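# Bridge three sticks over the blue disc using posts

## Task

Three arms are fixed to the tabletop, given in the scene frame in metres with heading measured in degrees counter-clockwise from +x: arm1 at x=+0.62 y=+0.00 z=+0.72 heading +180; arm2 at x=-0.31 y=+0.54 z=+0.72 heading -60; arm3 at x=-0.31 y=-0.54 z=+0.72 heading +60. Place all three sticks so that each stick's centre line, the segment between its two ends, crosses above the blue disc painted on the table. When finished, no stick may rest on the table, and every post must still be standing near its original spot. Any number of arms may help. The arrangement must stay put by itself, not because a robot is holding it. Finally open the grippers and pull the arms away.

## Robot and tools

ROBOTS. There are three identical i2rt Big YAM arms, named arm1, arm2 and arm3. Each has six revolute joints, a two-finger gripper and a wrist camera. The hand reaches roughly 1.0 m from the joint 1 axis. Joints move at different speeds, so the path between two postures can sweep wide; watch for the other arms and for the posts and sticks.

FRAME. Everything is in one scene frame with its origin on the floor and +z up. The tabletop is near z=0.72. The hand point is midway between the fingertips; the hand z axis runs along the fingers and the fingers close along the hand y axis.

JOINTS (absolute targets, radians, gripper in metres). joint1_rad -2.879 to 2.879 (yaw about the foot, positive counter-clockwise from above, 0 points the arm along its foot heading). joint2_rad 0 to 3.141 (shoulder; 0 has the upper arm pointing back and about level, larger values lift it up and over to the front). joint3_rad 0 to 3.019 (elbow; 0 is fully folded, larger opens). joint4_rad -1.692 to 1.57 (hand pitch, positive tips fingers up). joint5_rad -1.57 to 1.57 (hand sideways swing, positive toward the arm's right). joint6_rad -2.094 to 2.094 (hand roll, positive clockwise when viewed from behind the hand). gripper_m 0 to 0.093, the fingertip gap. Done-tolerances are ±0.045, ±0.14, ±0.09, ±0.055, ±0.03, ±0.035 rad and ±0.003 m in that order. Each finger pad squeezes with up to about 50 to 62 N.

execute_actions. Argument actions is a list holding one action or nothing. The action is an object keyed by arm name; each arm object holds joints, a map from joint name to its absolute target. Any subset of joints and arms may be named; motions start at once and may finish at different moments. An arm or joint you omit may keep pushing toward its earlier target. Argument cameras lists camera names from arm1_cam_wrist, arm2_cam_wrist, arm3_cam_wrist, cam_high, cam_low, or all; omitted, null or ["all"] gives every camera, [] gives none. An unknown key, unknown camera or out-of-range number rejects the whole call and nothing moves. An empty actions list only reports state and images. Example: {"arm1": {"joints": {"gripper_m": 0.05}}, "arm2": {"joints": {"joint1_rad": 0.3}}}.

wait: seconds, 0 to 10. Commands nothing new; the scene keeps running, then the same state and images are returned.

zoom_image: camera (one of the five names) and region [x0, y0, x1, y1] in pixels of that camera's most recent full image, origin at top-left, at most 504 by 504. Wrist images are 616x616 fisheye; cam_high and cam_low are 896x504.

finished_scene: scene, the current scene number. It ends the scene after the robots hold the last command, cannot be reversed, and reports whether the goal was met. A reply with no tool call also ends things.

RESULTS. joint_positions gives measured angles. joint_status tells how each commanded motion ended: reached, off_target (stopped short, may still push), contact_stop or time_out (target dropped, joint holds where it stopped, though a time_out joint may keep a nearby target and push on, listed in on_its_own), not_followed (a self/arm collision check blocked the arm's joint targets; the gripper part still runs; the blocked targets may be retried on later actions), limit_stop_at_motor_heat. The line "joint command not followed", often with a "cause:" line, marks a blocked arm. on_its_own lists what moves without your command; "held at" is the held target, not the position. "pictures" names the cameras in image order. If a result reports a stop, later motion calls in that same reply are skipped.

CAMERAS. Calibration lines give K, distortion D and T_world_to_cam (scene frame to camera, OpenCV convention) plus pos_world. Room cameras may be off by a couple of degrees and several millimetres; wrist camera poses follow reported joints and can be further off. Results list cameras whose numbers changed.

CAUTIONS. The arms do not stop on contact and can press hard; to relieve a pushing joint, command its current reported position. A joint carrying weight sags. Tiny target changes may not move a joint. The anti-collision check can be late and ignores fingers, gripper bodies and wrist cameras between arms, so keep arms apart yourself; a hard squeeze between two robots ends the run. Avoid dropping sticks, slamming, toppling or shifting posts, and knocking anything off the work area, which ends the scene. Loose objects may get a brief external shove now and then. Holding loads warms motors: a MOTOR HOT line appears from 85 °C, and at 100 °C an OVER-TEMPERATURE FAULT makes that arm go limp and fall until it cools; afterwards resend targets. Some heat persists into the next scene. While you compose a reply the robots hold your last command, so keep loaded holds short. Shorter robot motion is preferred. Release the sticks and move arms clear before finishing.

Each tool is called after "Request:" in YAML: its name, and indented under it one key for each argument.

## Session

Request:
execute_actions:
  actions: []

Scene clock: 0.00 s.
Motor temperatures (°C, as the motors report them): arm1=[24 25 26 24 25 26] | arm2=[25 22 24 26 22 23] | arm3=[24 23 25 24 24 25]
arm1.joint_positions: joint1_rad=-0.168 joint2_rad=+0.566 joint3_rad=+1.417 joint4_rad=-1.348 joint5_rad=+0.212 joint6_rad=+0.255 gripper_m=+0.094
arm1.joint_status: not commanded
arm1.hand: x=+0.4298 y=+0.0794 z=+1.3694 quat_wxyz=(-0.076, +0.819, -0.249, -0.511) (m; scene frame)
arm2.joint_positions: joint1_rad=+0.363 joint2_rad=+0.640 joint3_rad=+1.378 joint4_rad=-1.334 joint5_rad=+0.126 joint6_rad=+0.012 gripper_m=+0.095
arm2.joint_status: not commanded
arm2.hand: x=-0.1212 y=+0.3752 z=+1.3484 quat_wxyz=(-0.422, -0.310, -0.828, +0.202) (m; scene frame)
arm3.joint_positions: joint1_rad=+0.287 joint2_rad=+0.530 joint3_rad=+1.422 joint4_rad=-1.251 joint5_rad=+0.238 joint6_rad=+0.334 gripper_m=+0.095
arm3.joint_status: not commanded
arm3.hand: x=-0.2126 y=-0.3556 z=+1.4066 quat_wxyz=(-0.448, +0.325, -0.755, -0.351) (m; scene frame)
pictures: arm1_cam_wrist, arm2_cam_wrist, arm3_cam_wrist, cam_high, cam_low
camera_calibration (this result's frames):
arm1_cam_wrist: T_world_to_cam=[[0.486028, 0.864752, -0.126414, -0.108653], [0.75781, -0.48906, -0.431907, 0.308993], [-0.435317, 0.114121, -0.893015, 1.5257], [0, 0, 0, 1]] pos_world=[0.482813, 0.070959, 1.48219]
arm2_cam_wrist: T_world_to_cam=[[-0.689008, -0.721709, 0.066366, 0.0979181], [-0.694132, 0.630788, -0.346824, 0.151694], [0.208443, -0.285031, -0.935579, 1.51969], [0, 0, 0, 1]] pos_world=[-0.144007, 0.40814, 1.4679]
arm3_cam_wrist: T_world_to_cam=[[0.806955, -0.544159, -0.229598, 0.297676], [-0.573184, -0.627801, -0.526617, 0.400026], [0.142421, 0.556558, -0.81851, 1.50395], [0, 0, 0, 1]] pos_world=[-0.225117, -0.423917, 1.51001]
Images, in order (width x height): arm1_cam_wrist 616x616, arm2_cam_wrist 616x616, arm3_cam_wrist 616x616, cam_high 896x504, cam_low 896x504.

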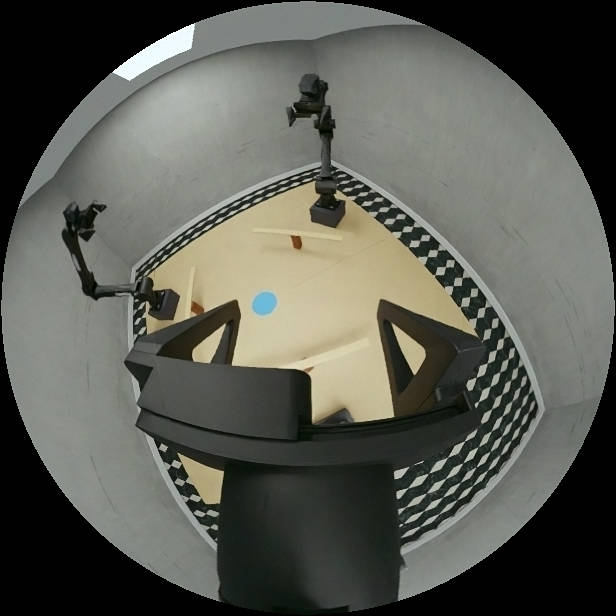

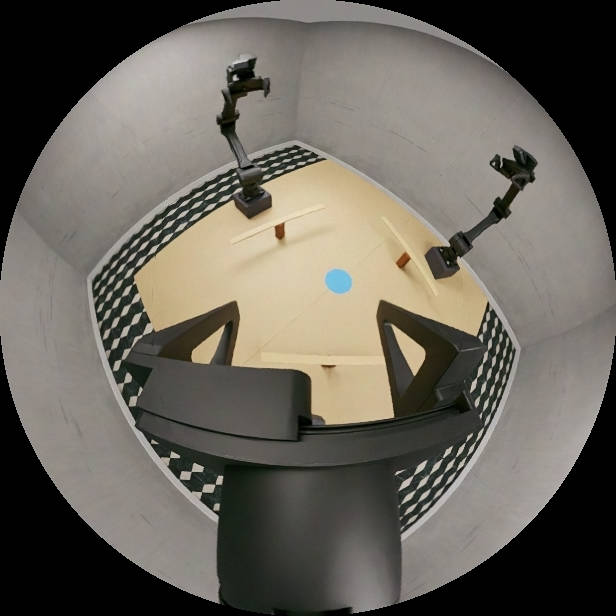

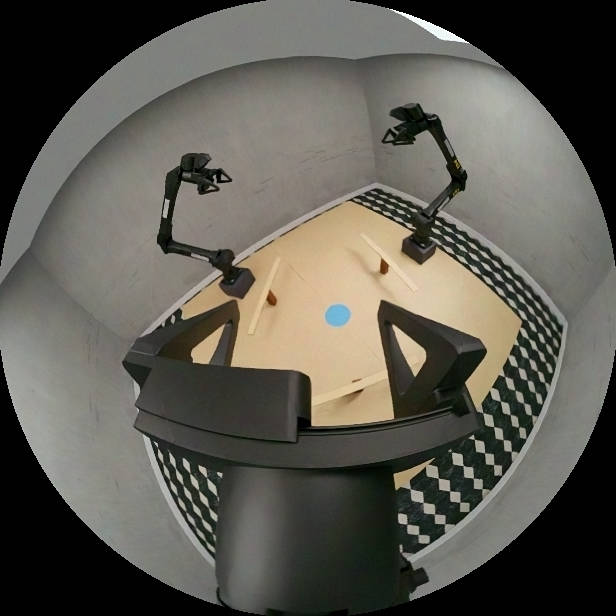

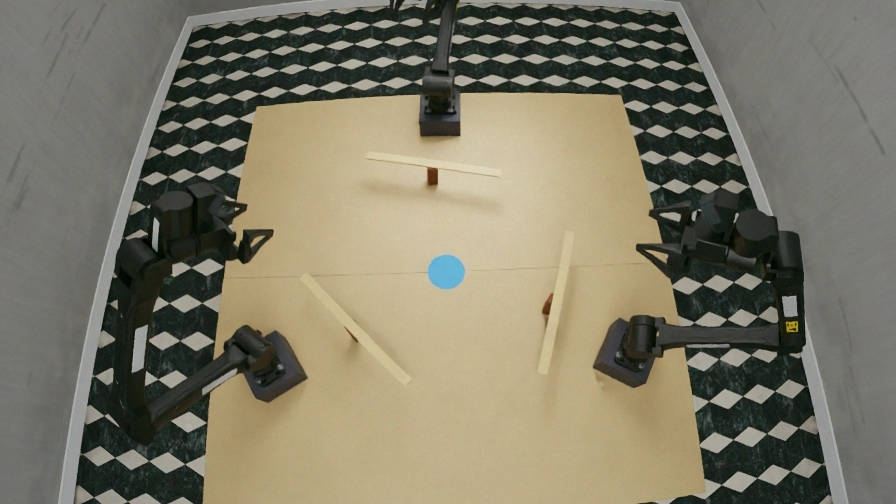

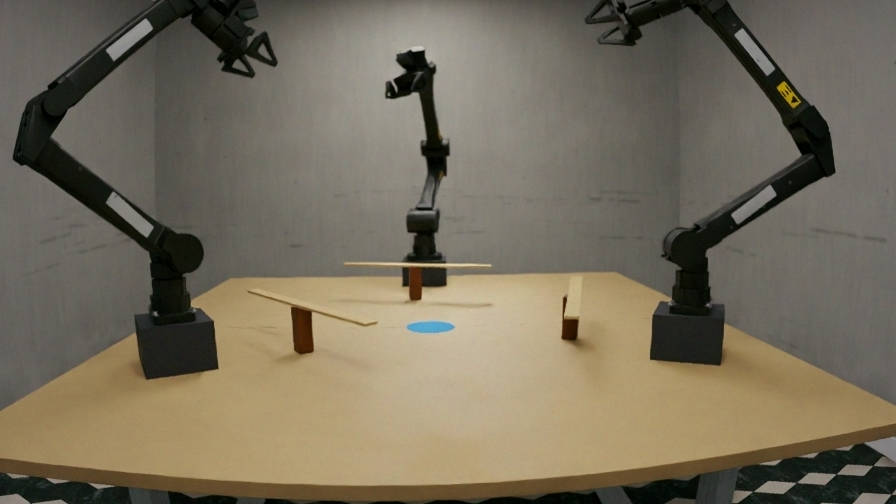

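Request:
zoom_image:
  camera: "cam_high"
  region: [290, 120, 610, 420]

Request:
zoom_image:
  camera: "cam_low"
  region: [240, 230, 620, 380]

Region (290, 120, 610, 420) of cam_high's 896x504 image, scaled by 1.575, with more detail than that image has; it fills the top 472 rows of this view, and the rest is white.

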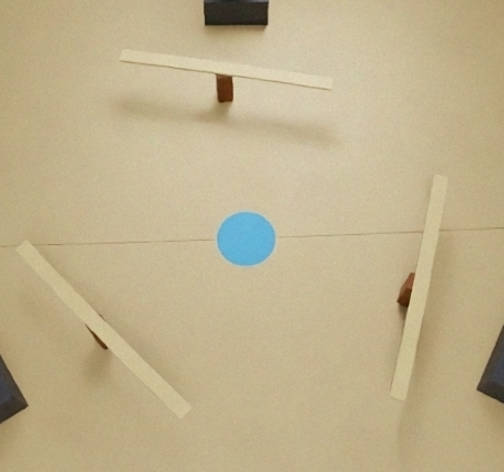

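Region (240, 230, 620, 380) of cam_low's 896x504 image, scaled by 1.326, with more detail than that image has; it fills the top 199 rows of this view, and the rest is white.

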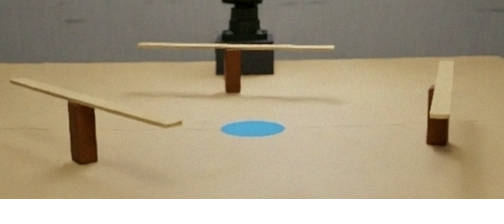

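Request:
execute_actions:
  actions:
    - {"arm1":{"joints":{"joint1_rad":-0.428,"joint2_rad":1.24,"joint3_rad":0.72,"joint4_rad":-1.035,"joint5_rad":0,"joint6_rad":-1.863,"gripper_m":0.08}},"arm2":{"joints":{"joint1_rad":0.145,"joint2_rad":1.19,"joint3_rad":0.644,"joint4_rad":-1.005,"joint5_rad":0,"joint6_rad":1.525,"gripper_m":0.08}},"arm3":{"joints":{"joint1_rad":0.293,"joint2_rad":1.13,"joint3_rad":0.63,"joint4_rad":-1.047,"joint5_rad":0,"joint6_rad":1.64,"gripper_m":0.08}}}

Scene clock: 3.73 s.
Motor temperatures (°C, as the motors report them): arm1=[24 25 26 24 25 26] | arm2=[25 22 24 26 22 23] | arm3=[24 23 26 24 24 25]
arm1.joint_positions: joint1_rad=-0.426 joint2_rad=+1.252 joint3_rad=+0.724 joint4_rad=-1.036 joint5_rad=+0.004 joint6_rad=-1.850 gripper_m=+0.080
arm1.joint_status: all done
arm1.hand: x=+0.3531 y=+0.1348 z=+0.8797 quat_wxyz=(-0.003, +0.769, +0.639, -0.002) (m; scene frame)
arm2.joint_positions: joint1_rad=+0.147 joint2_rad=+1.202 joint3_rad=+0.641 joint4_rad=-1.009 joint5_rad=+0.002 joint6_rad=+1.514 gripper_m=+0.080
arm2.joint_status: all done
arm2.hand: x=-0.1324 y=+0.3303 z=+0.8769 quat_wxyz=(+0.000, -0.927, -0.374, +0.008) (m; scene frame)
arm3.joint_positions: joint1_rad=+0.287 joint2_rad=+1.143 joint3_rad=+0.629 joint4_rad=-1.047 joint5_rad=+0.002 joint6_rad=+1.630 gripper_m=+0.080
arm3.joint_status: all done
arm3.hand: x=-0.2434 y=-0.2833 z=+0.8836 quat_wxyz=(+0.006, -0.154, -0.988, -0.002) (m; scene frame)
pictures: arm1_cam_wrist, arm2_cam_wrist, arm3_cam_wrist, cam_high, cam_low
camera_calibration (this result's frames):
arm1_cam_wrist: T_world_to_cam=[[-0.983559, 0.180375, 0.00880029, 0.311088], [0.150562, 0.792132, 0.591488, -0.675868], [0.0997188, 0.583089, -0.806265, 0.720236], [0, 0, 0, 1]] pos_world=[0.335911, 0.0593026, 0.977731]
arm2_cam_wrist: T_world_to_cam=[[-0.687324, 0.726316, 0.00710786, -0.337007], [0.601235, 0.563412, 0.566642, -0.59863], [0.407557, 0.39374, -0.823933, 0.772317], [0, 0, 0, 1]] pos_world=[-0.186479, 0.277956, 0.977942]
arm3_cam_wrist: T_world_to_cam=[[-0.295386, -0.955372, 0.00326623, -0.348765], [-0.766067, 0.238896, 0.596716, -0.641675], [-0.570866, 0.173759, -0.802446, 0.743722], [0, 0, 0, 1]] pos_world=[-0.170021, -0.309135, 0.980834]
Images, in order (width x height): arm1_cam_wrist 616x616, arm2_cam_wrist 616x616, arm3_cam_wrist 616x616, cam_high 896x504, cam_low 896x504.

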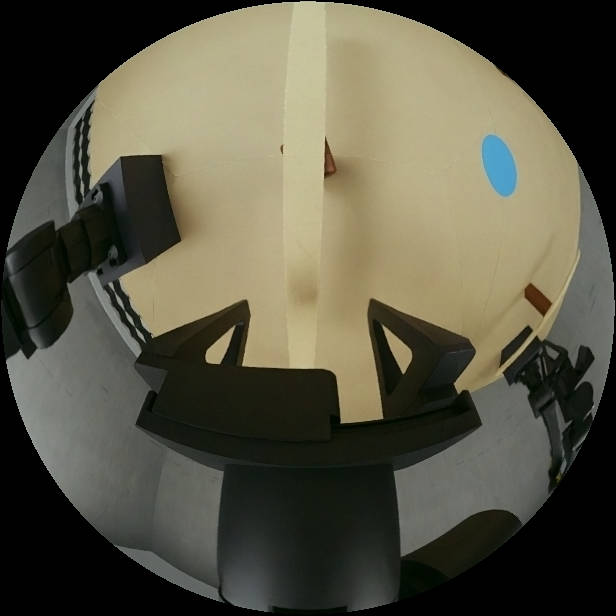

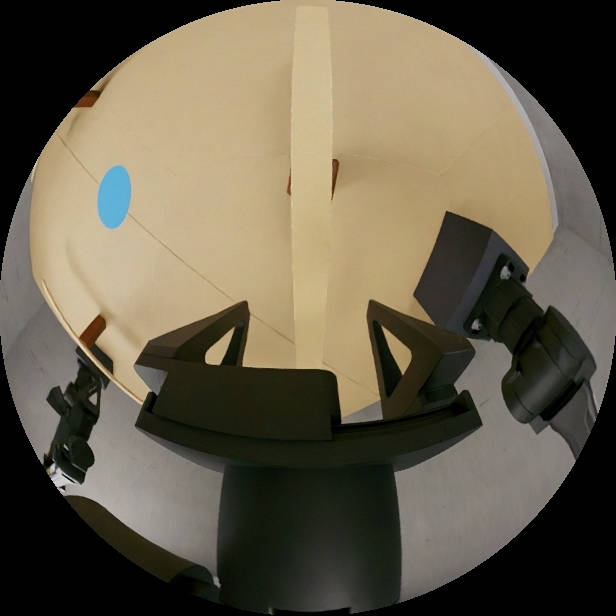

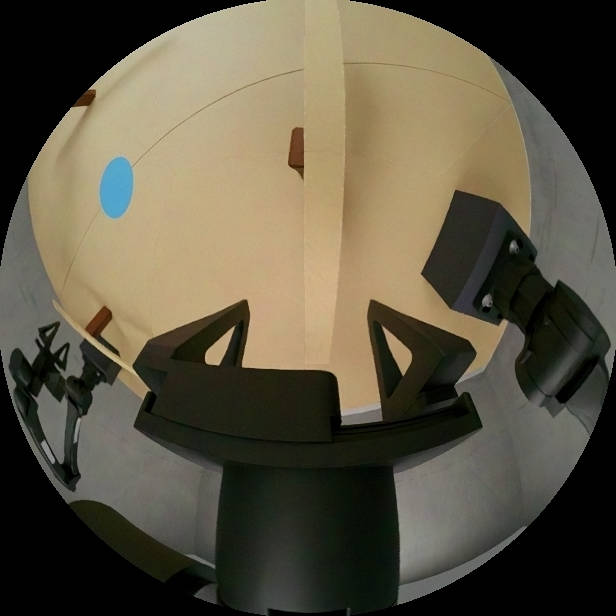

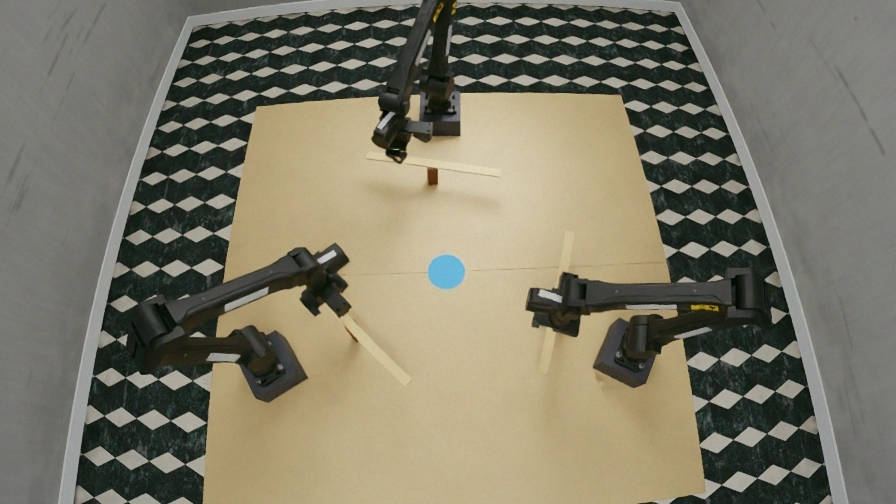

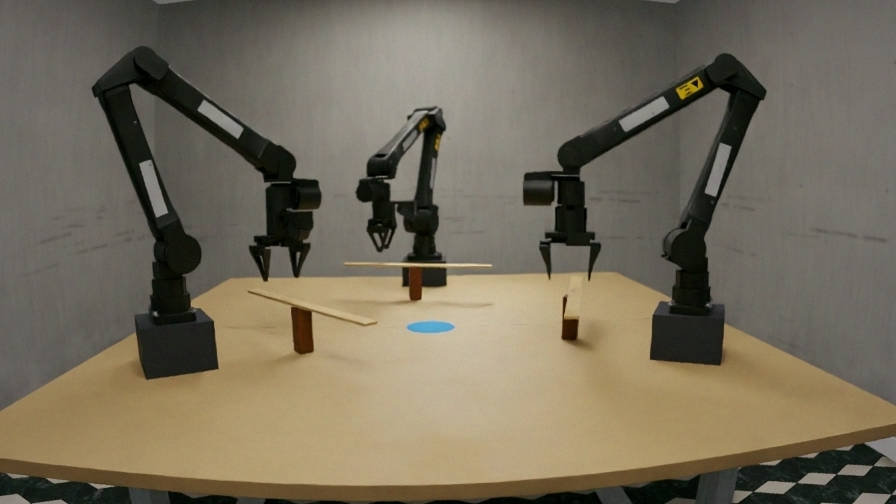

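Request:
zoom_image:
  camera: "arm2_cam_wrist"
  region: [230, 0, 400, 250]

Request:
zoom_image:
  camera: "arm1_cam_wrist"
  region: [230, 0, 400, 250]

Request:
zoom_image:
  camera: "arm3_cam_wrist"
  region: [230, 0, 400, 250]

Region (230, 0, 400, 250) of arm2_cam_wrist's 616x616 image, scaled by 2.016, with more detail than that image has; it fills the left 343 columns of this view, and the rest is white.

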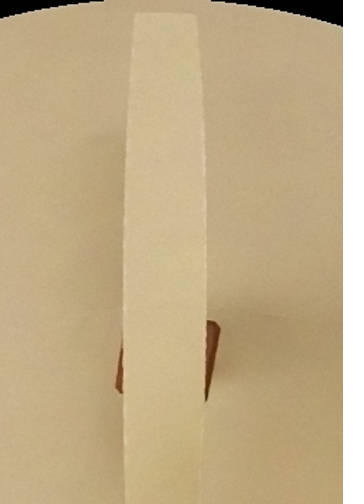

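Region (230, 0, 400, 250) of arm1_cam_wrist's 616x616 image, scaled by 2.016, with more detail than that image has; it fills the left 343 columns of this view, and the rest is white.

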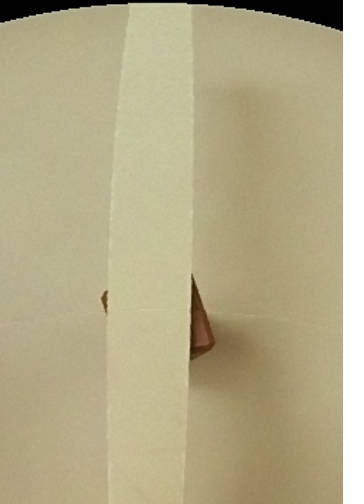

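Region (230, 0, 400, 250) of arm3_cam_wrist's 616x616 image, scaled by 2.016, with more detail than that image has; it fills the left 343 columns of this view, and the rest is white.

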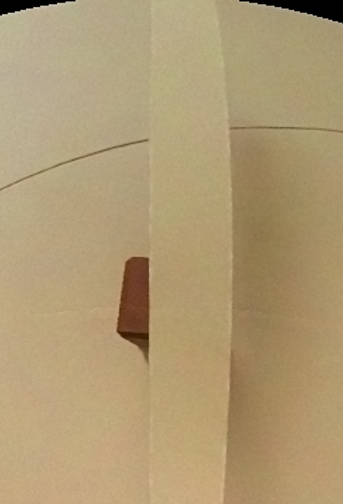

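Request:
execute_actions:
  actions:
    - {"arm1":{"joints":{"joint1_rad":-0.47,"joint2_rad":1.389,"joint3_rad":0.63,"joint4_rad":-0.793,"joint6_rad":-1.878}},"arm2":{"joints":{"joint1_rad":0.252,"joint2_rad":1.342,"joint3_rad":0.548,"joint4_rad":-0.752,"joint6_rad":1.628}},"arm3":{"joints":{"joint2_rad":1.275,"joint3_rad":0.505,"joint4_rad":-0.77}}}
  cameras: ["arm1_cam_wrist","arm2_cam_wrist","arm3_cam_wrist","cam_high"]

Scene clock: 7.33 s.
Motor temperatures (°C, as the motors report them): arm1=[24 25 26 24 25 26] | arm2=[25 22 25 26 22 23] | arm3=[24 23 26 24 24 25]
arm1.joint_positions: joint1_rad=-0.466 joint2_rad=+1.400 joint3_rad=+0.631 joint4_rad=-0.802 joint5_rad=+0.003 joint6_rad=-1.865 gripper_m=+0.080
arm1.joint_status: all done
arm1.hand: x=+0.3588 y=+0.1448 z=+0.8103 quat_wxyz=(+0.001, +0.777, +0.629, -0.001) (m; scene frame)
arm2.joint_positions: joint1_rad=+0.252 joint2_rad=+1.347 joint3_rad=+0.539 joint4_rad=-0.760 joint5_rad=+0.001 joint6_rad=+1.616 gripper_m=+0.080
arm2.joint_status: all done
arm2.hand: x=-0.1151 y=+0.3524 z=+0.8104 quat_wxyz=(-0.001, -0.927, -0.375, +0.007) (m; scene frame)
arm3.joint_positions: joint1_rad=+0.287 joint2_rad=+1.286 joint3_rad=+0.494 joint4_rad=-0.786 joint5_rad=+0.002 joint6_rad=+1.630 gripper_m=+0.080
arm3.joint_status: all done
arm3.hand: x=-0.2483 y=-0.2979 z=+0.8094 quat_wxyz=(+0.007, -0.154, -0.988, +0.007) (m; scene frame)
pictures: arm1_cam_wrist, arm2_cam_wrist, arm3_cam_wrist, cam_high
camera_calibration (this result's frames):
arm1_cam_wrist: T_world_to_cam=[[-0.978668, 0.20544, 0.0020104, 0.315616], [0.16719, 0.790694, 0.58894, -0.647318], [0.119402, 0.576712, -0.808175, 0.653218], [0, 0, 0, 1]] pos_world=[0.339113, 0.0702718, 0.908511]
arm2_cam_wrist: T_world_to_cam=[[-0.689289, 0.724468, 0.00510263, -0.338675], [0.598538, 0.565477, 0.56744, -0.585437], [0.408207, 0.394185, -0.823399, 0.701303], [0, 0, 0, 1]] pos_world=[-0.169316, 0.299967, 0.911381]
arm3_cam_wrist: T_world_to_cam=[[-0.295456, -0.95513, 0.0207933, -0.378077], [-0.76345, 0.249135, 0.595882, -0.593199], [-0.574325, 0.160182, -0.802803, 0.679295], [0, 0, 0, 1]] pos_world=[-0.174446, -0.322137, 0.906678]
Images, in order (width x height): arm1_cam_wrist 616x616, arm2_cam_wrist 616x616, arm3_cam_wrist 616x616, cam_high 896x504.

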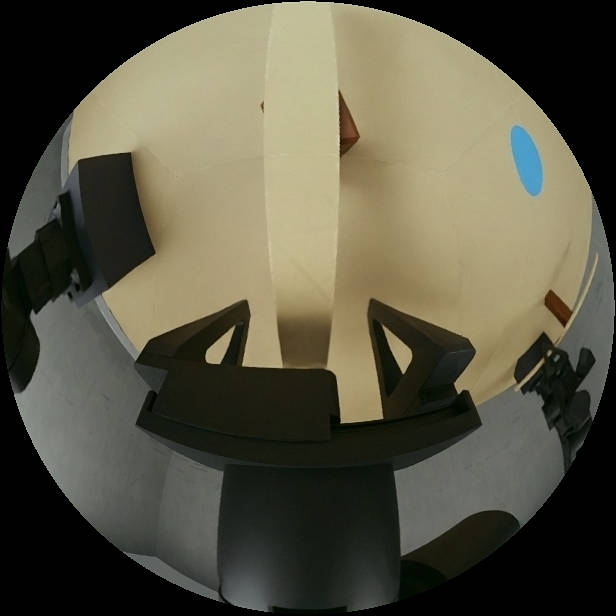

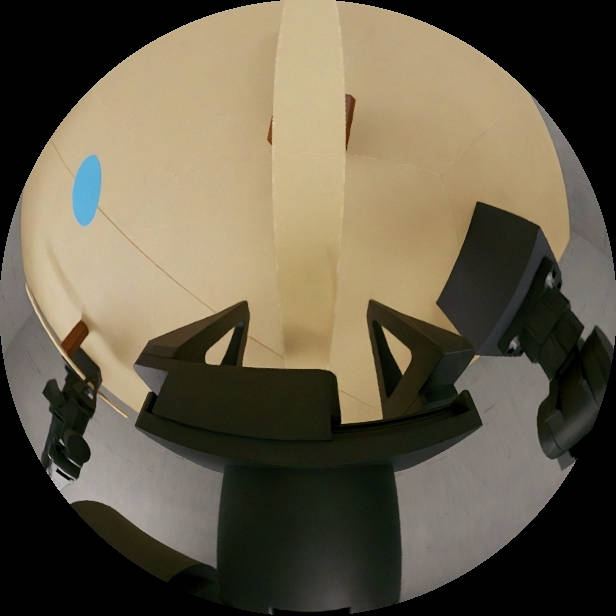

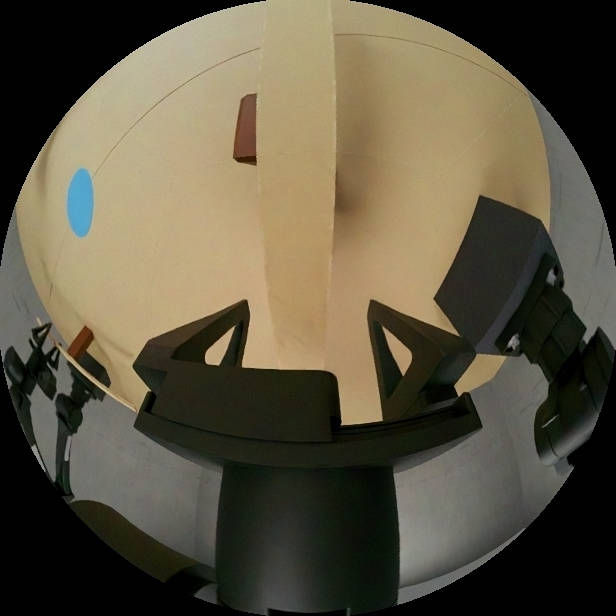

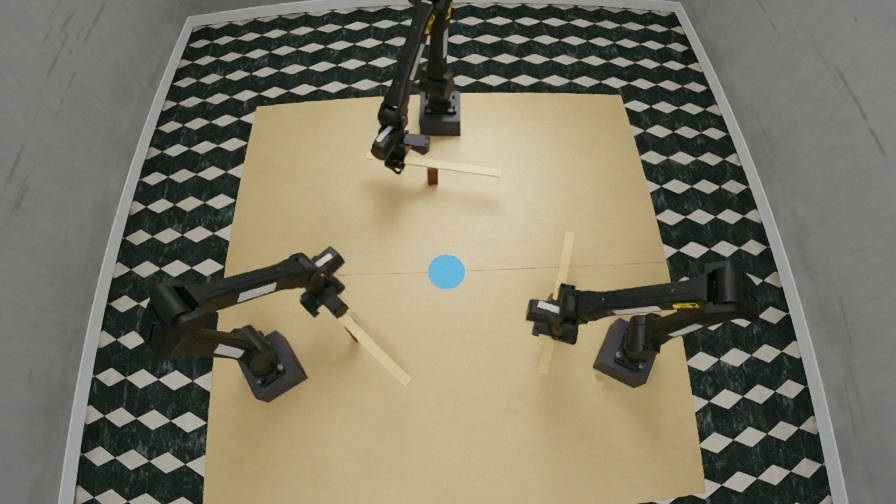

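Request:
execute_actions:
  actions:
    - {"arm1":{"joints":{"gripper_m":0.02}},"arm2":{"joints":{"gripper_m":0.02}},"arm3":{"joints":{"joint4_rad":-0.745,"gripper_m":0.02}}}
  cameras: []

Request:
execute_actions:
  actions:
    - {"arm1":{"joints":{"joint2_rad":1.27,"joint3_rad":0.75,"joint4_rad":-1.02}},"arm2":{"joints":{"joint2_rad":1.21,"joint3_rad":0.67,"joint4_rad":-1.0}},"arm3":{"joints":{"joint2_rad":1.15,"joint3_rad":0.64,"joint4_rad":-1.03}}}
  cameras: ["cam_high","cam_low"]

Scene clock: 8.37 s.
Motor temperatures (°C, as the motors report them): arm1=[24 25 26 24 25 26] | arm2=[25 22 25 26 22 23] | arm3=[24 23 26 24 24 25]
arm1.joint_positions: joint1_rad=-0.466 joint2_rad=+1.400 joint3_rad=+0.631 joint4_rad=-0.802 joint5_rad=+0.002 joint6_rad=-1.867 gripper_m=+0.027
arm1.joint_status: gripper_m off_target (ended at +0.027, target +0.020)
arm1.hand: x=+0.3586 y=+0.1448 z=+0.8103 quat_wxyz=(+0.000, +0.776, +0.630, -0.001) (m; scene frame)
arm2.joint_positions: joint1_rad=+0.252 joint2_rad=+1.347 joint3_rad=+0.539 joint4_rad=-0.760 joint5_rad=+0.001 joint6_rad=+1.618 gripper_m=+0.027
arm2.joint_status: gripper_m off_target (ended at +0.027, target +0.020)
arm2.hand: x=-0.1151 y=+0.3524 z=+0.8104 quat_wxyz=(-0.001, -0.927, -0.375, +0.007) (m; scene frame)
arm3.joint_positions: joint1_rad=+0.287 joint2_rad=+1.286 joint3_rad=+0.494 joint4_rad=-0.761 joint5_rad=+0.002 joint6_rad=+1.631 gripper_m=+0.028
arm3.joint_status: gripper_m off_target (ended at +0.028, target +0.020); the others done
arm3.hand: x=-0.2468 y=-0.2919 z=+0.8093 quat_wxyz=(+0.006, -0.154, -0.988, -0.006) (m; scene frame)
pictures: none
No camera images: the call's "cameras" was empty. Leave "cameras" out to get every camera's image.

Scene clock: 9.37 s.
Motor temperatures (°C, as the motors report them): arm1=[24 25 27 24 25 26] | arm2=[25 22 25 26 22 23] | arm3=[24 23 26 24 24 25]
arm1.joint_positions: joint1_rad=-0.466 joint2_rad=+1.265 joint3_rad=+0.715 joint4_rad=-1.011 joint5_rad=+0.002 joint6_rad=-1.867 gripper_m=+0.027
arm1.joint_status: all done
arm1.hand: x=+0.3572 y=+0.1460 z=+0.8733 quat_wxyz=(-0.004, +0.776, +0.630, -0.003) (m; scene frame)
arm2.joint_positions: joint1_rad=+0.252 joint2_rad=+1.203 joint3_rad=+0.650 joint4_rad=-0.993 joint5_rad=+0.000 joint6_rad=+1.619 gripper_m=+0.027
arm2.joint_status: all done
arm2.hand: x=-0.1056 y=+0.3448 z=+0.8793 quat_wxyz=(-0.011, -0.927, -0.374, +0.002) (m; scene frame)
arm3.joint_positions: joint1_rad=+0.287 joint2_rad=+1.148 joint3_rad=+0.608 joint4_rad=-1.016 joint5_rad=+0.001 joint6_rad=+1.631 gripper_m=+0.028
arm3.joint_status: all done
arm3.hand: x=-0.2442 y=-0.2851 z=+0.8757 quat_wxyz=(+0.006, -0.155, -0.988, -0.004) (m; scene frame)
pictures: cam_high, cam_low
Images, in order (width x height): cam_high 896x504, cam_low 896x504.

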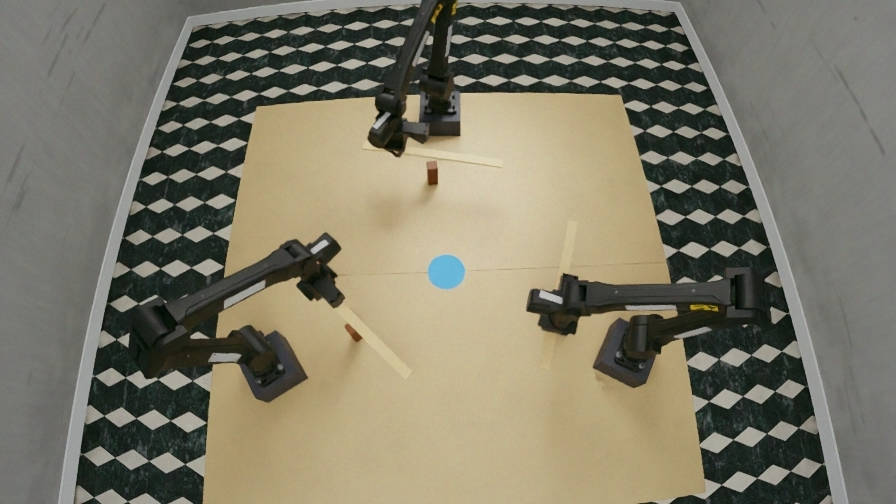

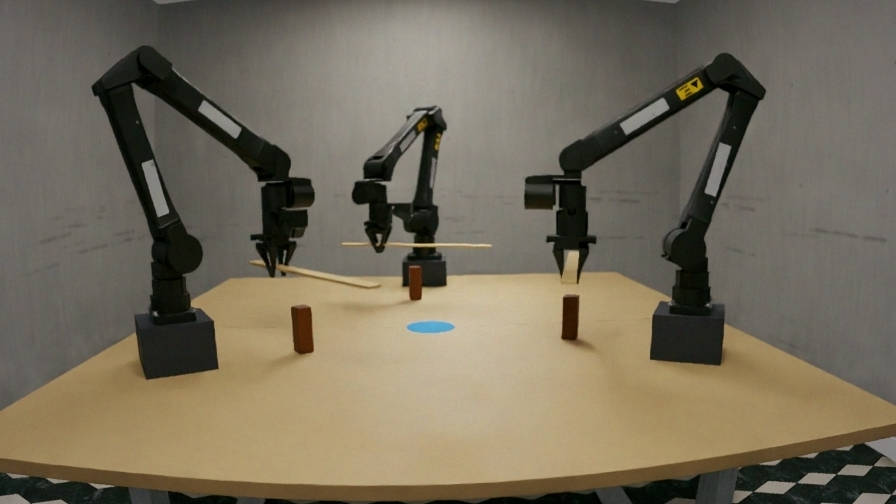

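Request:
execute_actions:
  actions:
    - {"arm1":{"joints":{"joint1_rad":-0.045,"joint2_rad":1.128,"joint3_rad":0.548,"joint4_rad":-0.70,"joint6_rad":-0.088}},"arm2":{"joints":{"joint1_rad":-0.139,"joint2_rad":1.2,"joint3_rad":0.957,"joint4_rad":-1.025,"joint6_rad":-0.141}},"arm3":{"joints":{"joint1_rad":-0.053,"joint2_rad":1.208,"joint3_rad":0.828,"joint4_rad":-0.865,"joint6_rad":-0.10}}}
  cameras: []

Request:
execute_actions:
  actions:
    - {"arm2":{"joints":{"joint2_rad":1.324,"joint3_rad":0.749,"joint4_rad":-0.68}},"arm3":{"joints":{"joint2_rad":1.272,"joint3_rad":0.74,"joint4_rad":-0.713}}}
  cameras: ["cam_high","cam_low"]

Request:
zoom_image:
  camera: "cam_high"
  region: [320, 140, 600, 360]

Request:
zoom_image:
  camera: "cam_low"
  region: [270, 180, 610, 360]

Scene clock: 12.40 s.
Motor temperatures (°C, as the motors report them): arm1=[24 25 27 24 25 26] | arm2=[25 22 25 26 22 23] | arm3=[24 23 27 24 24 25]
arm1.joint_positions: joint1_rad=-0.048 joint2_rad=+1.127 joint3_rad=+0.550 joint4_rad=-0.714 joint5_rad=+0.002 joint6_rad=-0.102 gripper_m=+0.027
arm1.joint_status: all done
arm1.hand: x=+0.3126 y=+0.0272 z=+0.8644 quat_wxyz=(-0.012, +0.990, +0.008, -0.140) (m; scene frame)
arm2.joint_positions: joint1_rad=-0.144 joint2_rad=+1.203 joint3_rad=+0.932 joint4_rad=-1.024 joint5_rad=-0.001 joint6_rad=-0.130 gripper_m=+0.027
arm2.joint_status: all done
arm2.hand: x=-0.1516 y=+0.1867 z=+0.9885 quat_wxyz=(-0.106, -0.483, -0.865, +0.087) (m; scene frame)
arm3.joint_positions: joint1_rad=-0.057 joint2_rad=+1.216 joint3_rad=+0.797 joint4_rad=-0.874 joint5_rad=-0.002 joint6_rad=-0.090 gripper_m=+0.028
arm3.joint_status: all done
arm3.hand: x=-0.1009 y=-0.2298 z=+0.9285 quat_wxyz=(-0.116, +0.503, -0.854, -0.062) (m; scene frame)
pictures: none
No camera images: the call's "cameras" was empty. Leave "cameras" out to get every camera's image.

Scene clock: 13.43 s.
Motor temperatures (°C, as the motors report them): arm1=[24 25 27 24 25 26] | arm2=[25 22 26 26 22 23] | arm3=[24 23 27 24 24 25]
arm1.joint_positions: joint1_rad=-0.048 joint2_rad=+1.127 joint3_rad=+0.550 joint4_rad=-0.714 joint5_rad=+0.002 joint6_rad=-0.101 gripper_m=+0.027
arm1.joint_status: not commanded
arm1.hand: x=+0.3126 y=+0.0272 z=+0.8644 quat_wxyz=(-0.012, +0.990, +0.008, -0.140) (m; scene frame)
arm2.joint_positions: joint1_rad=-0.144 joint2_rad=+1.327 joint3_rad=+0.741 joint4_rad=-0.693 joint5_rad=+0.000 joint6_rad=-0.128 gripper_m=+0.027
arm2.joint_status: all done
arm2.hand: x=-0.1528 y=+0.1853 z=+0.8864 quat_wxyz=(-0.112, -0.484, -0.863, +0.092) (m; scene frame)
arm3.joint_positions: joint1_rad=-0.057 joint2_rad=+1.290 joint3_rad=+0.722 joint4_rad=-0.736 joint5_rad=+0.003 joint6_rad=-0.088 gripper_m=+0.028
arm3.joint_status: all done
arm3.hand: x=-0.1018 y=-0.2314 z=+0.8820 quat_wxyz=(-0.113, +0.503, -0.855, -0.058) (m; scene frame)
pictures: cam_high, cam_low
Images, in order (width x height): cam_high 896x504, cam_low 896x504.

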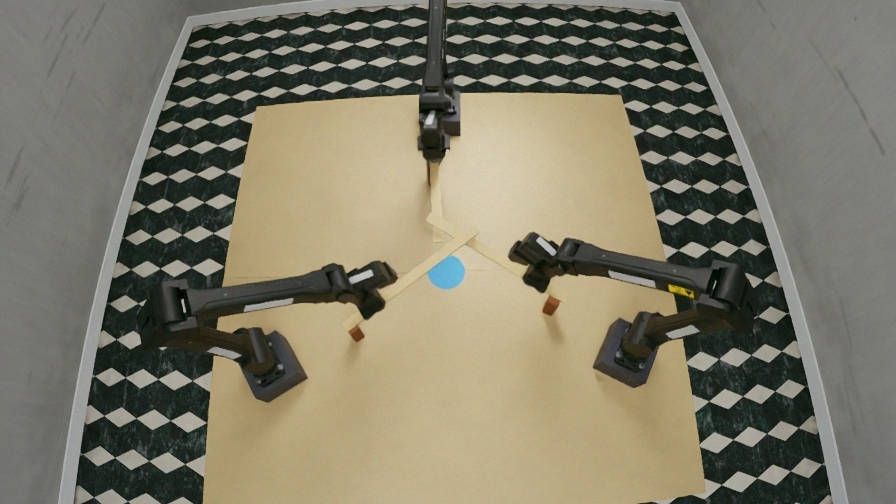

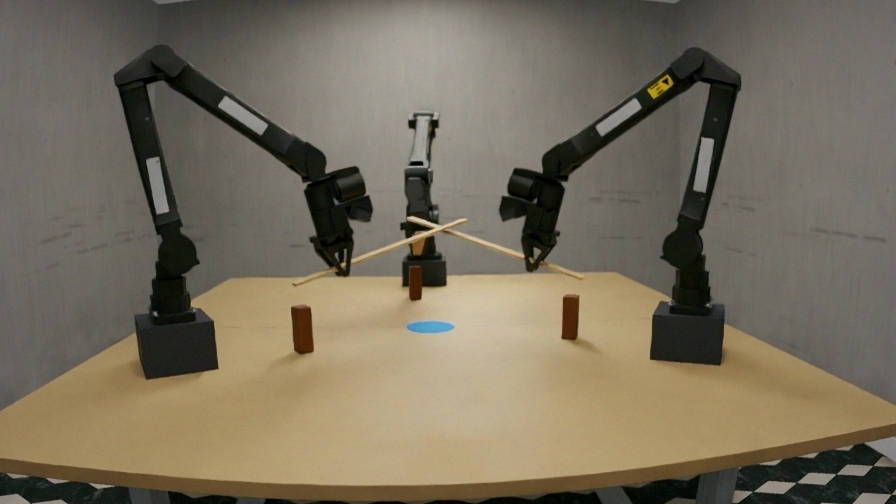

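Region (320, 140, 600, 360) of cam_high's 896x504 image, scaled by 1.800, with more detail than that image has; it fills the top 396 rows of this view, and the rest is white.

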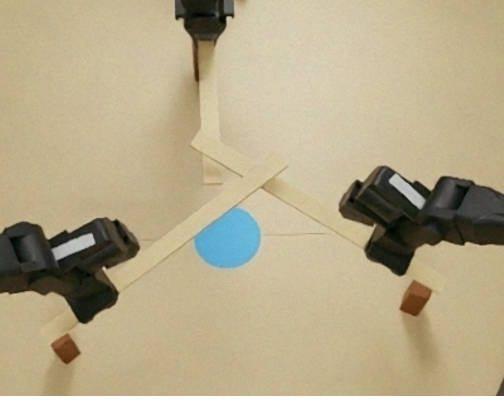

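Region (270, 180, 610, 360) of cam_low's 896x504 image, scaled by 1.482, with more detail than that image has; it fills the top 267 rows of this view, and the rest is white.

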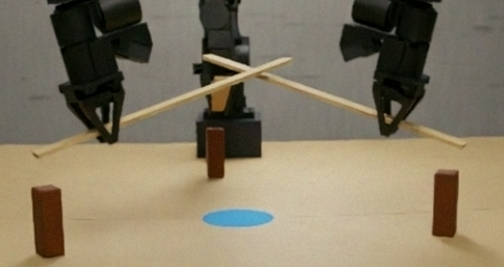

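Request:
zoom_image:
  camera: "cam_low"
  region: [380, 200, 490, 270]

Region (380, 200, 490, 270) of cam_low's 896x504 image, scaled by 4.582, with more detail than that image has; it fills the top 321 rows of this view, and the rest is white.

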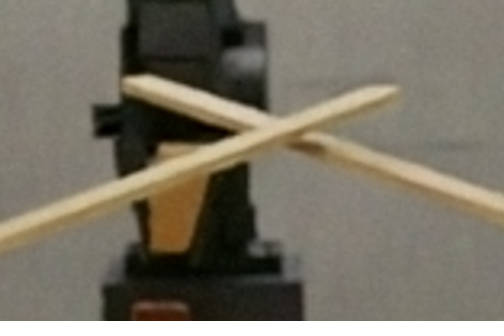

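Request:
execute_actions:
  actions:
    - {"arm1":{"joints":{"joint2_rad":1.16,"joint3_rad":0.655}},"arm3":{"joints":{"joint2_rad":1.282,"joint4_rad":-0.77}}}
  cameras: ["cam_high","cam_low"]

Request:
zoom_image:
  camera: "cam_low"
  region: [380, 200, 490, 270]

Request:
zoom_image:
  camera: "cam_high"
  region: [380, 170, 540, 300]

Scene clock: 15.27 s.
Motor temperatures (°C, as the motors report them): arm1=[24 25 27 24 25 26] | arm2=[25 22 26 26 22 23] | arm3=[24 23 27 24 24 25]
arm1.joint_positions: joint1_rad=-0.048 joint2_rad=+1.162 joint3_rad=+0.605 joint4_rad=-0.712 joint5_rad=+0.002 joint6_rad=-0.099 gripper_m=+0.027
arm1.joint_status: all done
arm1.hand: x=+0.2907 y=+0.0291 z=+0.8754 quat_wxyz=(-0.013, +0.988, +0.007, -0.151) (m; scene frame)
arm2.joint_positions: joint1_rad=-0.144 joint2_rad=+1.327 joint3_rad=+0.741 joint4_rad=-0.693 joint5_rad=+0.000 joint6_rad=-0.131 gripper_m=+0.027
arm2.joint_status: not commanded
arm2.hand: x=-0.1528 y=+0.1853 z=+0.8864 quat_wxyz=(-0.112, -0.483, -0.864, +0.092) (m; scene frame)
arm3.joint_positions: joint1_rad=-0.057 joint2_rad=+1.290 joint3_rad=+0.722 joint4_rad=-0.758 joint5_rad=+0.003 joint6_rad=-0.090 gripper_m=+0.028
arm3.joint_status: all done
arm3.hand: x=-0.1047 y=-0.2358 z=+0.8807 quat_wxyz=(-0.103, +0.504, -0.856, -0.054) (m; scene frame)
pictures: cam_high, cam_low
Images, in order (width x height): cam_high 896x504, cam_low 896x504.

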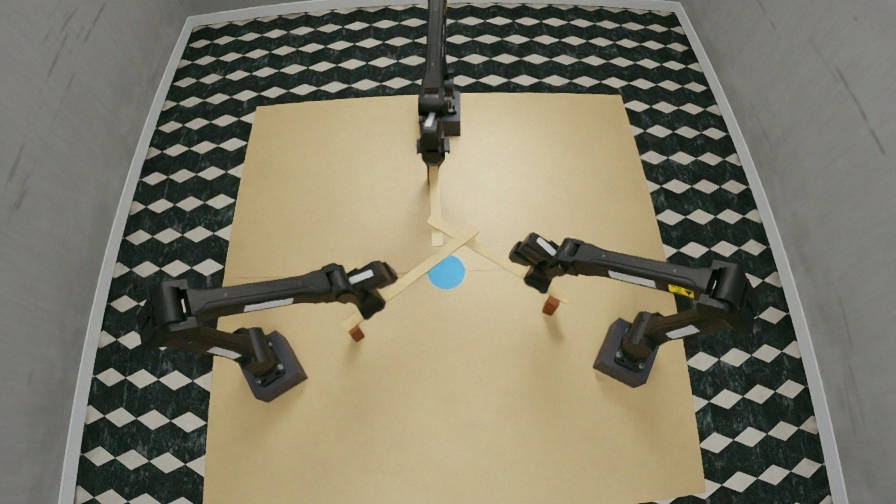

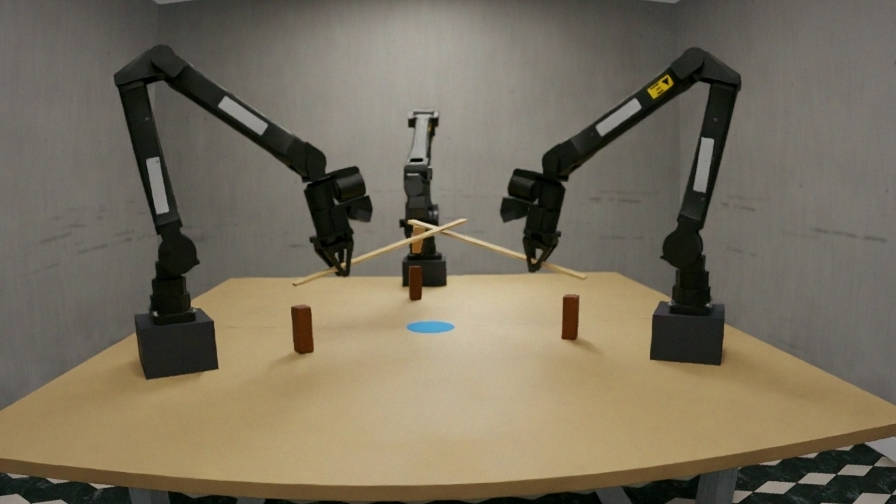

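Region (380, 200, 490, 270) of cam_low's 896x504 image, scaled by 4.582, with more detail than that image has; it fills the top 321 rows of this view, and the rest is white.

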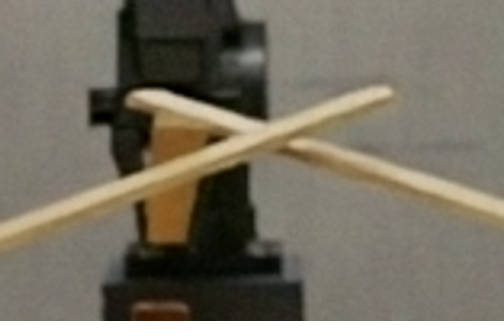

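Region (380, 170, 540, 300) of cam_high's 896x504 image, scaled by 3.150, with more detail than that image has; it fills the top 410 rows of this view, and the rest is white.

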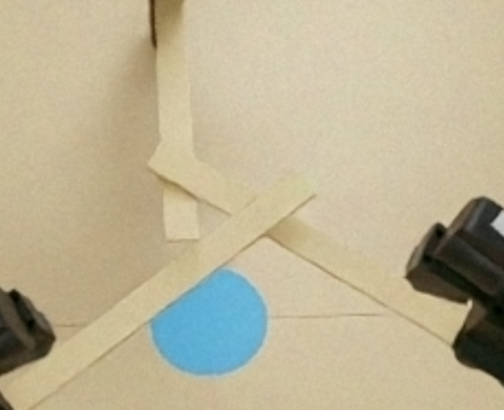

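Request:
execute_actions:
  actions:
    - {"arm1":{"joints":{"joint1_rad":-0.025,"joint2_rad":1.263,"joint3_rad":0.76,"joint4_rad":-0.735,"joint6_rad":-0.07}}}
  cameras: ["cam_high","cam_low"]

Request:
zoom_image:
  camera: "cam_low"
  region: [380, 200, 490, 270]

Request:
zoom_image:
  camera: "cam_high"
  region: [330, 140, 590, 350]

Scene clock: 16.47 s.
Motor temperatures (°C, as the motors report them): arm1=[24 25 28 24 25 26] | arm2=[25 22 26 26 22 23] | arm3=[24 23 27 24 24 25]
arm1.joint_positions: joint1_rad=-0.032 joint2_rad=+1.266 joint3_rad=+0.711 joint4_rad=-0.732 joint5_rad=+0.002 joint6_rad=-0.083 gripper_m=+0.027
arm1.joint_status: all done
arm1.hand: x=+0.2545 y=+0.0264 z=+0.8824 quat_wxyz=(-0.010, +0.990, +0.006, -0.142) (m; scene frame)
arm2.joint_positions: joint1_rad=-0.144 joint2_rad=+1.327 joint3_rad=+0.741 joint4_rad=-0.693 joint5_rad=+0.000 joint6_rad=-0.131 gripper_m=+0.027
arm2.joint_status: not commanded
arm2.hand: x=-0.1528 y=+0.1853 z=+0.8864 quat_wxyz=(-0.112, -0.483, -0.864, +0.092) (m; scene frame)
arm3.joint_positions: joint1_rad=-0.057 joint2_rad=+1.290 joint3_rad=+0.722 joint4_rad=-0.758 joint5_rad=+0.003 joint6_rad=-0.090 gripper_m=+0.028
arm3.joint_status: not commanded
arm3.hand: x=-0.1047 y=-0.2358 z=+0.8807 quat_wxyz=(-0.103, +0.504, -0.856, -0.054) (m; scene frame)
pictures: cam_high, cam_low
Images, in order (width x height): cam_high 896x504, cam_low 896x504.

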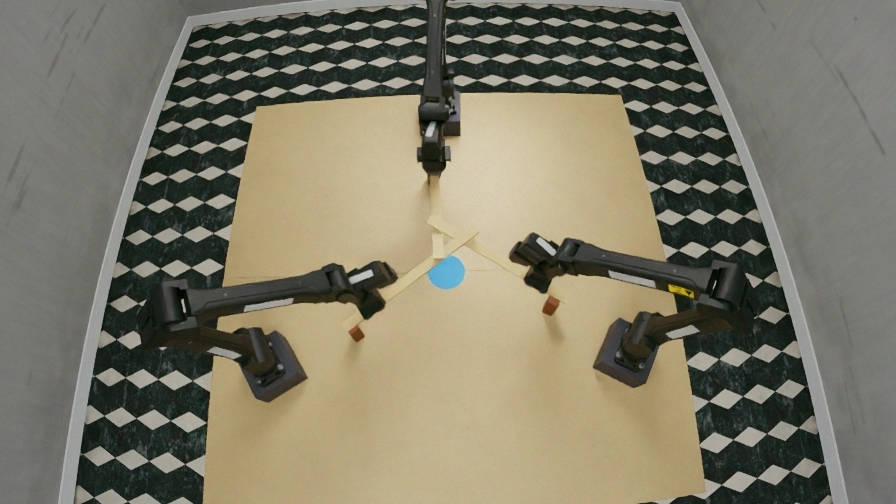

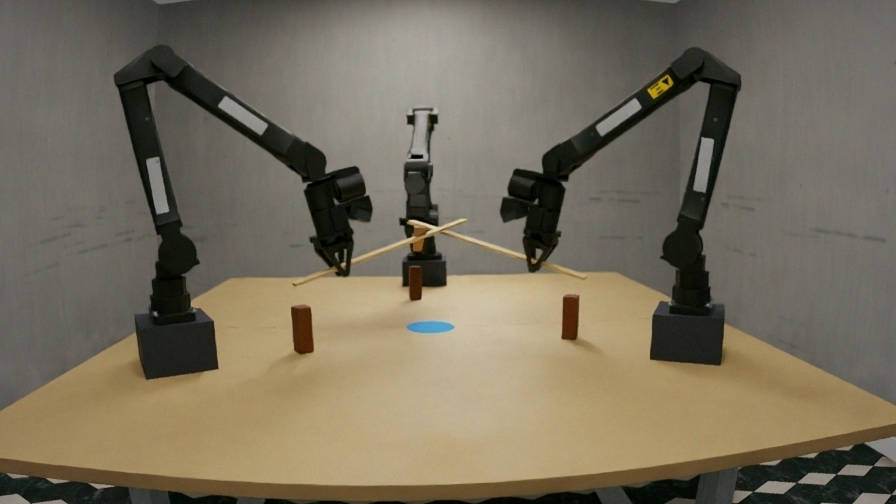

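Region (380, 200, 490, 270) of cam_low's 896x504 image, scaled by 4.582, with more detail than that image has; it fills the top 321 rows of this view, and the rest is white.

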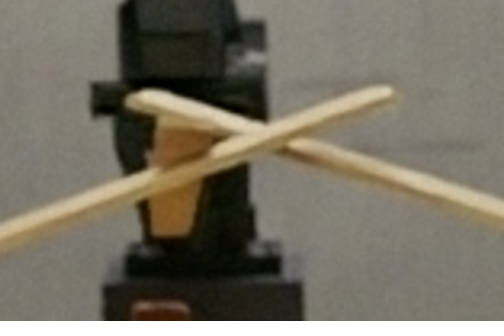

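Region (330, 140, 590, 350) of cam_high's 896x504 image, scaled by 1.938, with more detail than that image has; it fills the top 407 rows of this view, and the rest is white.

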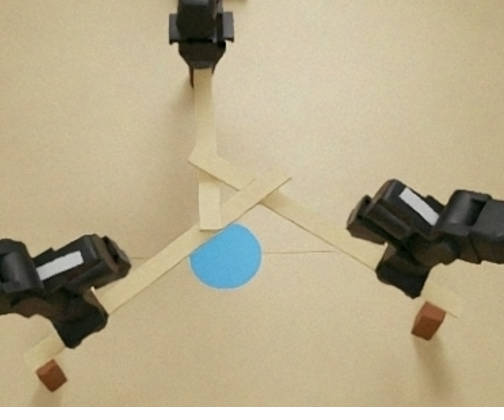

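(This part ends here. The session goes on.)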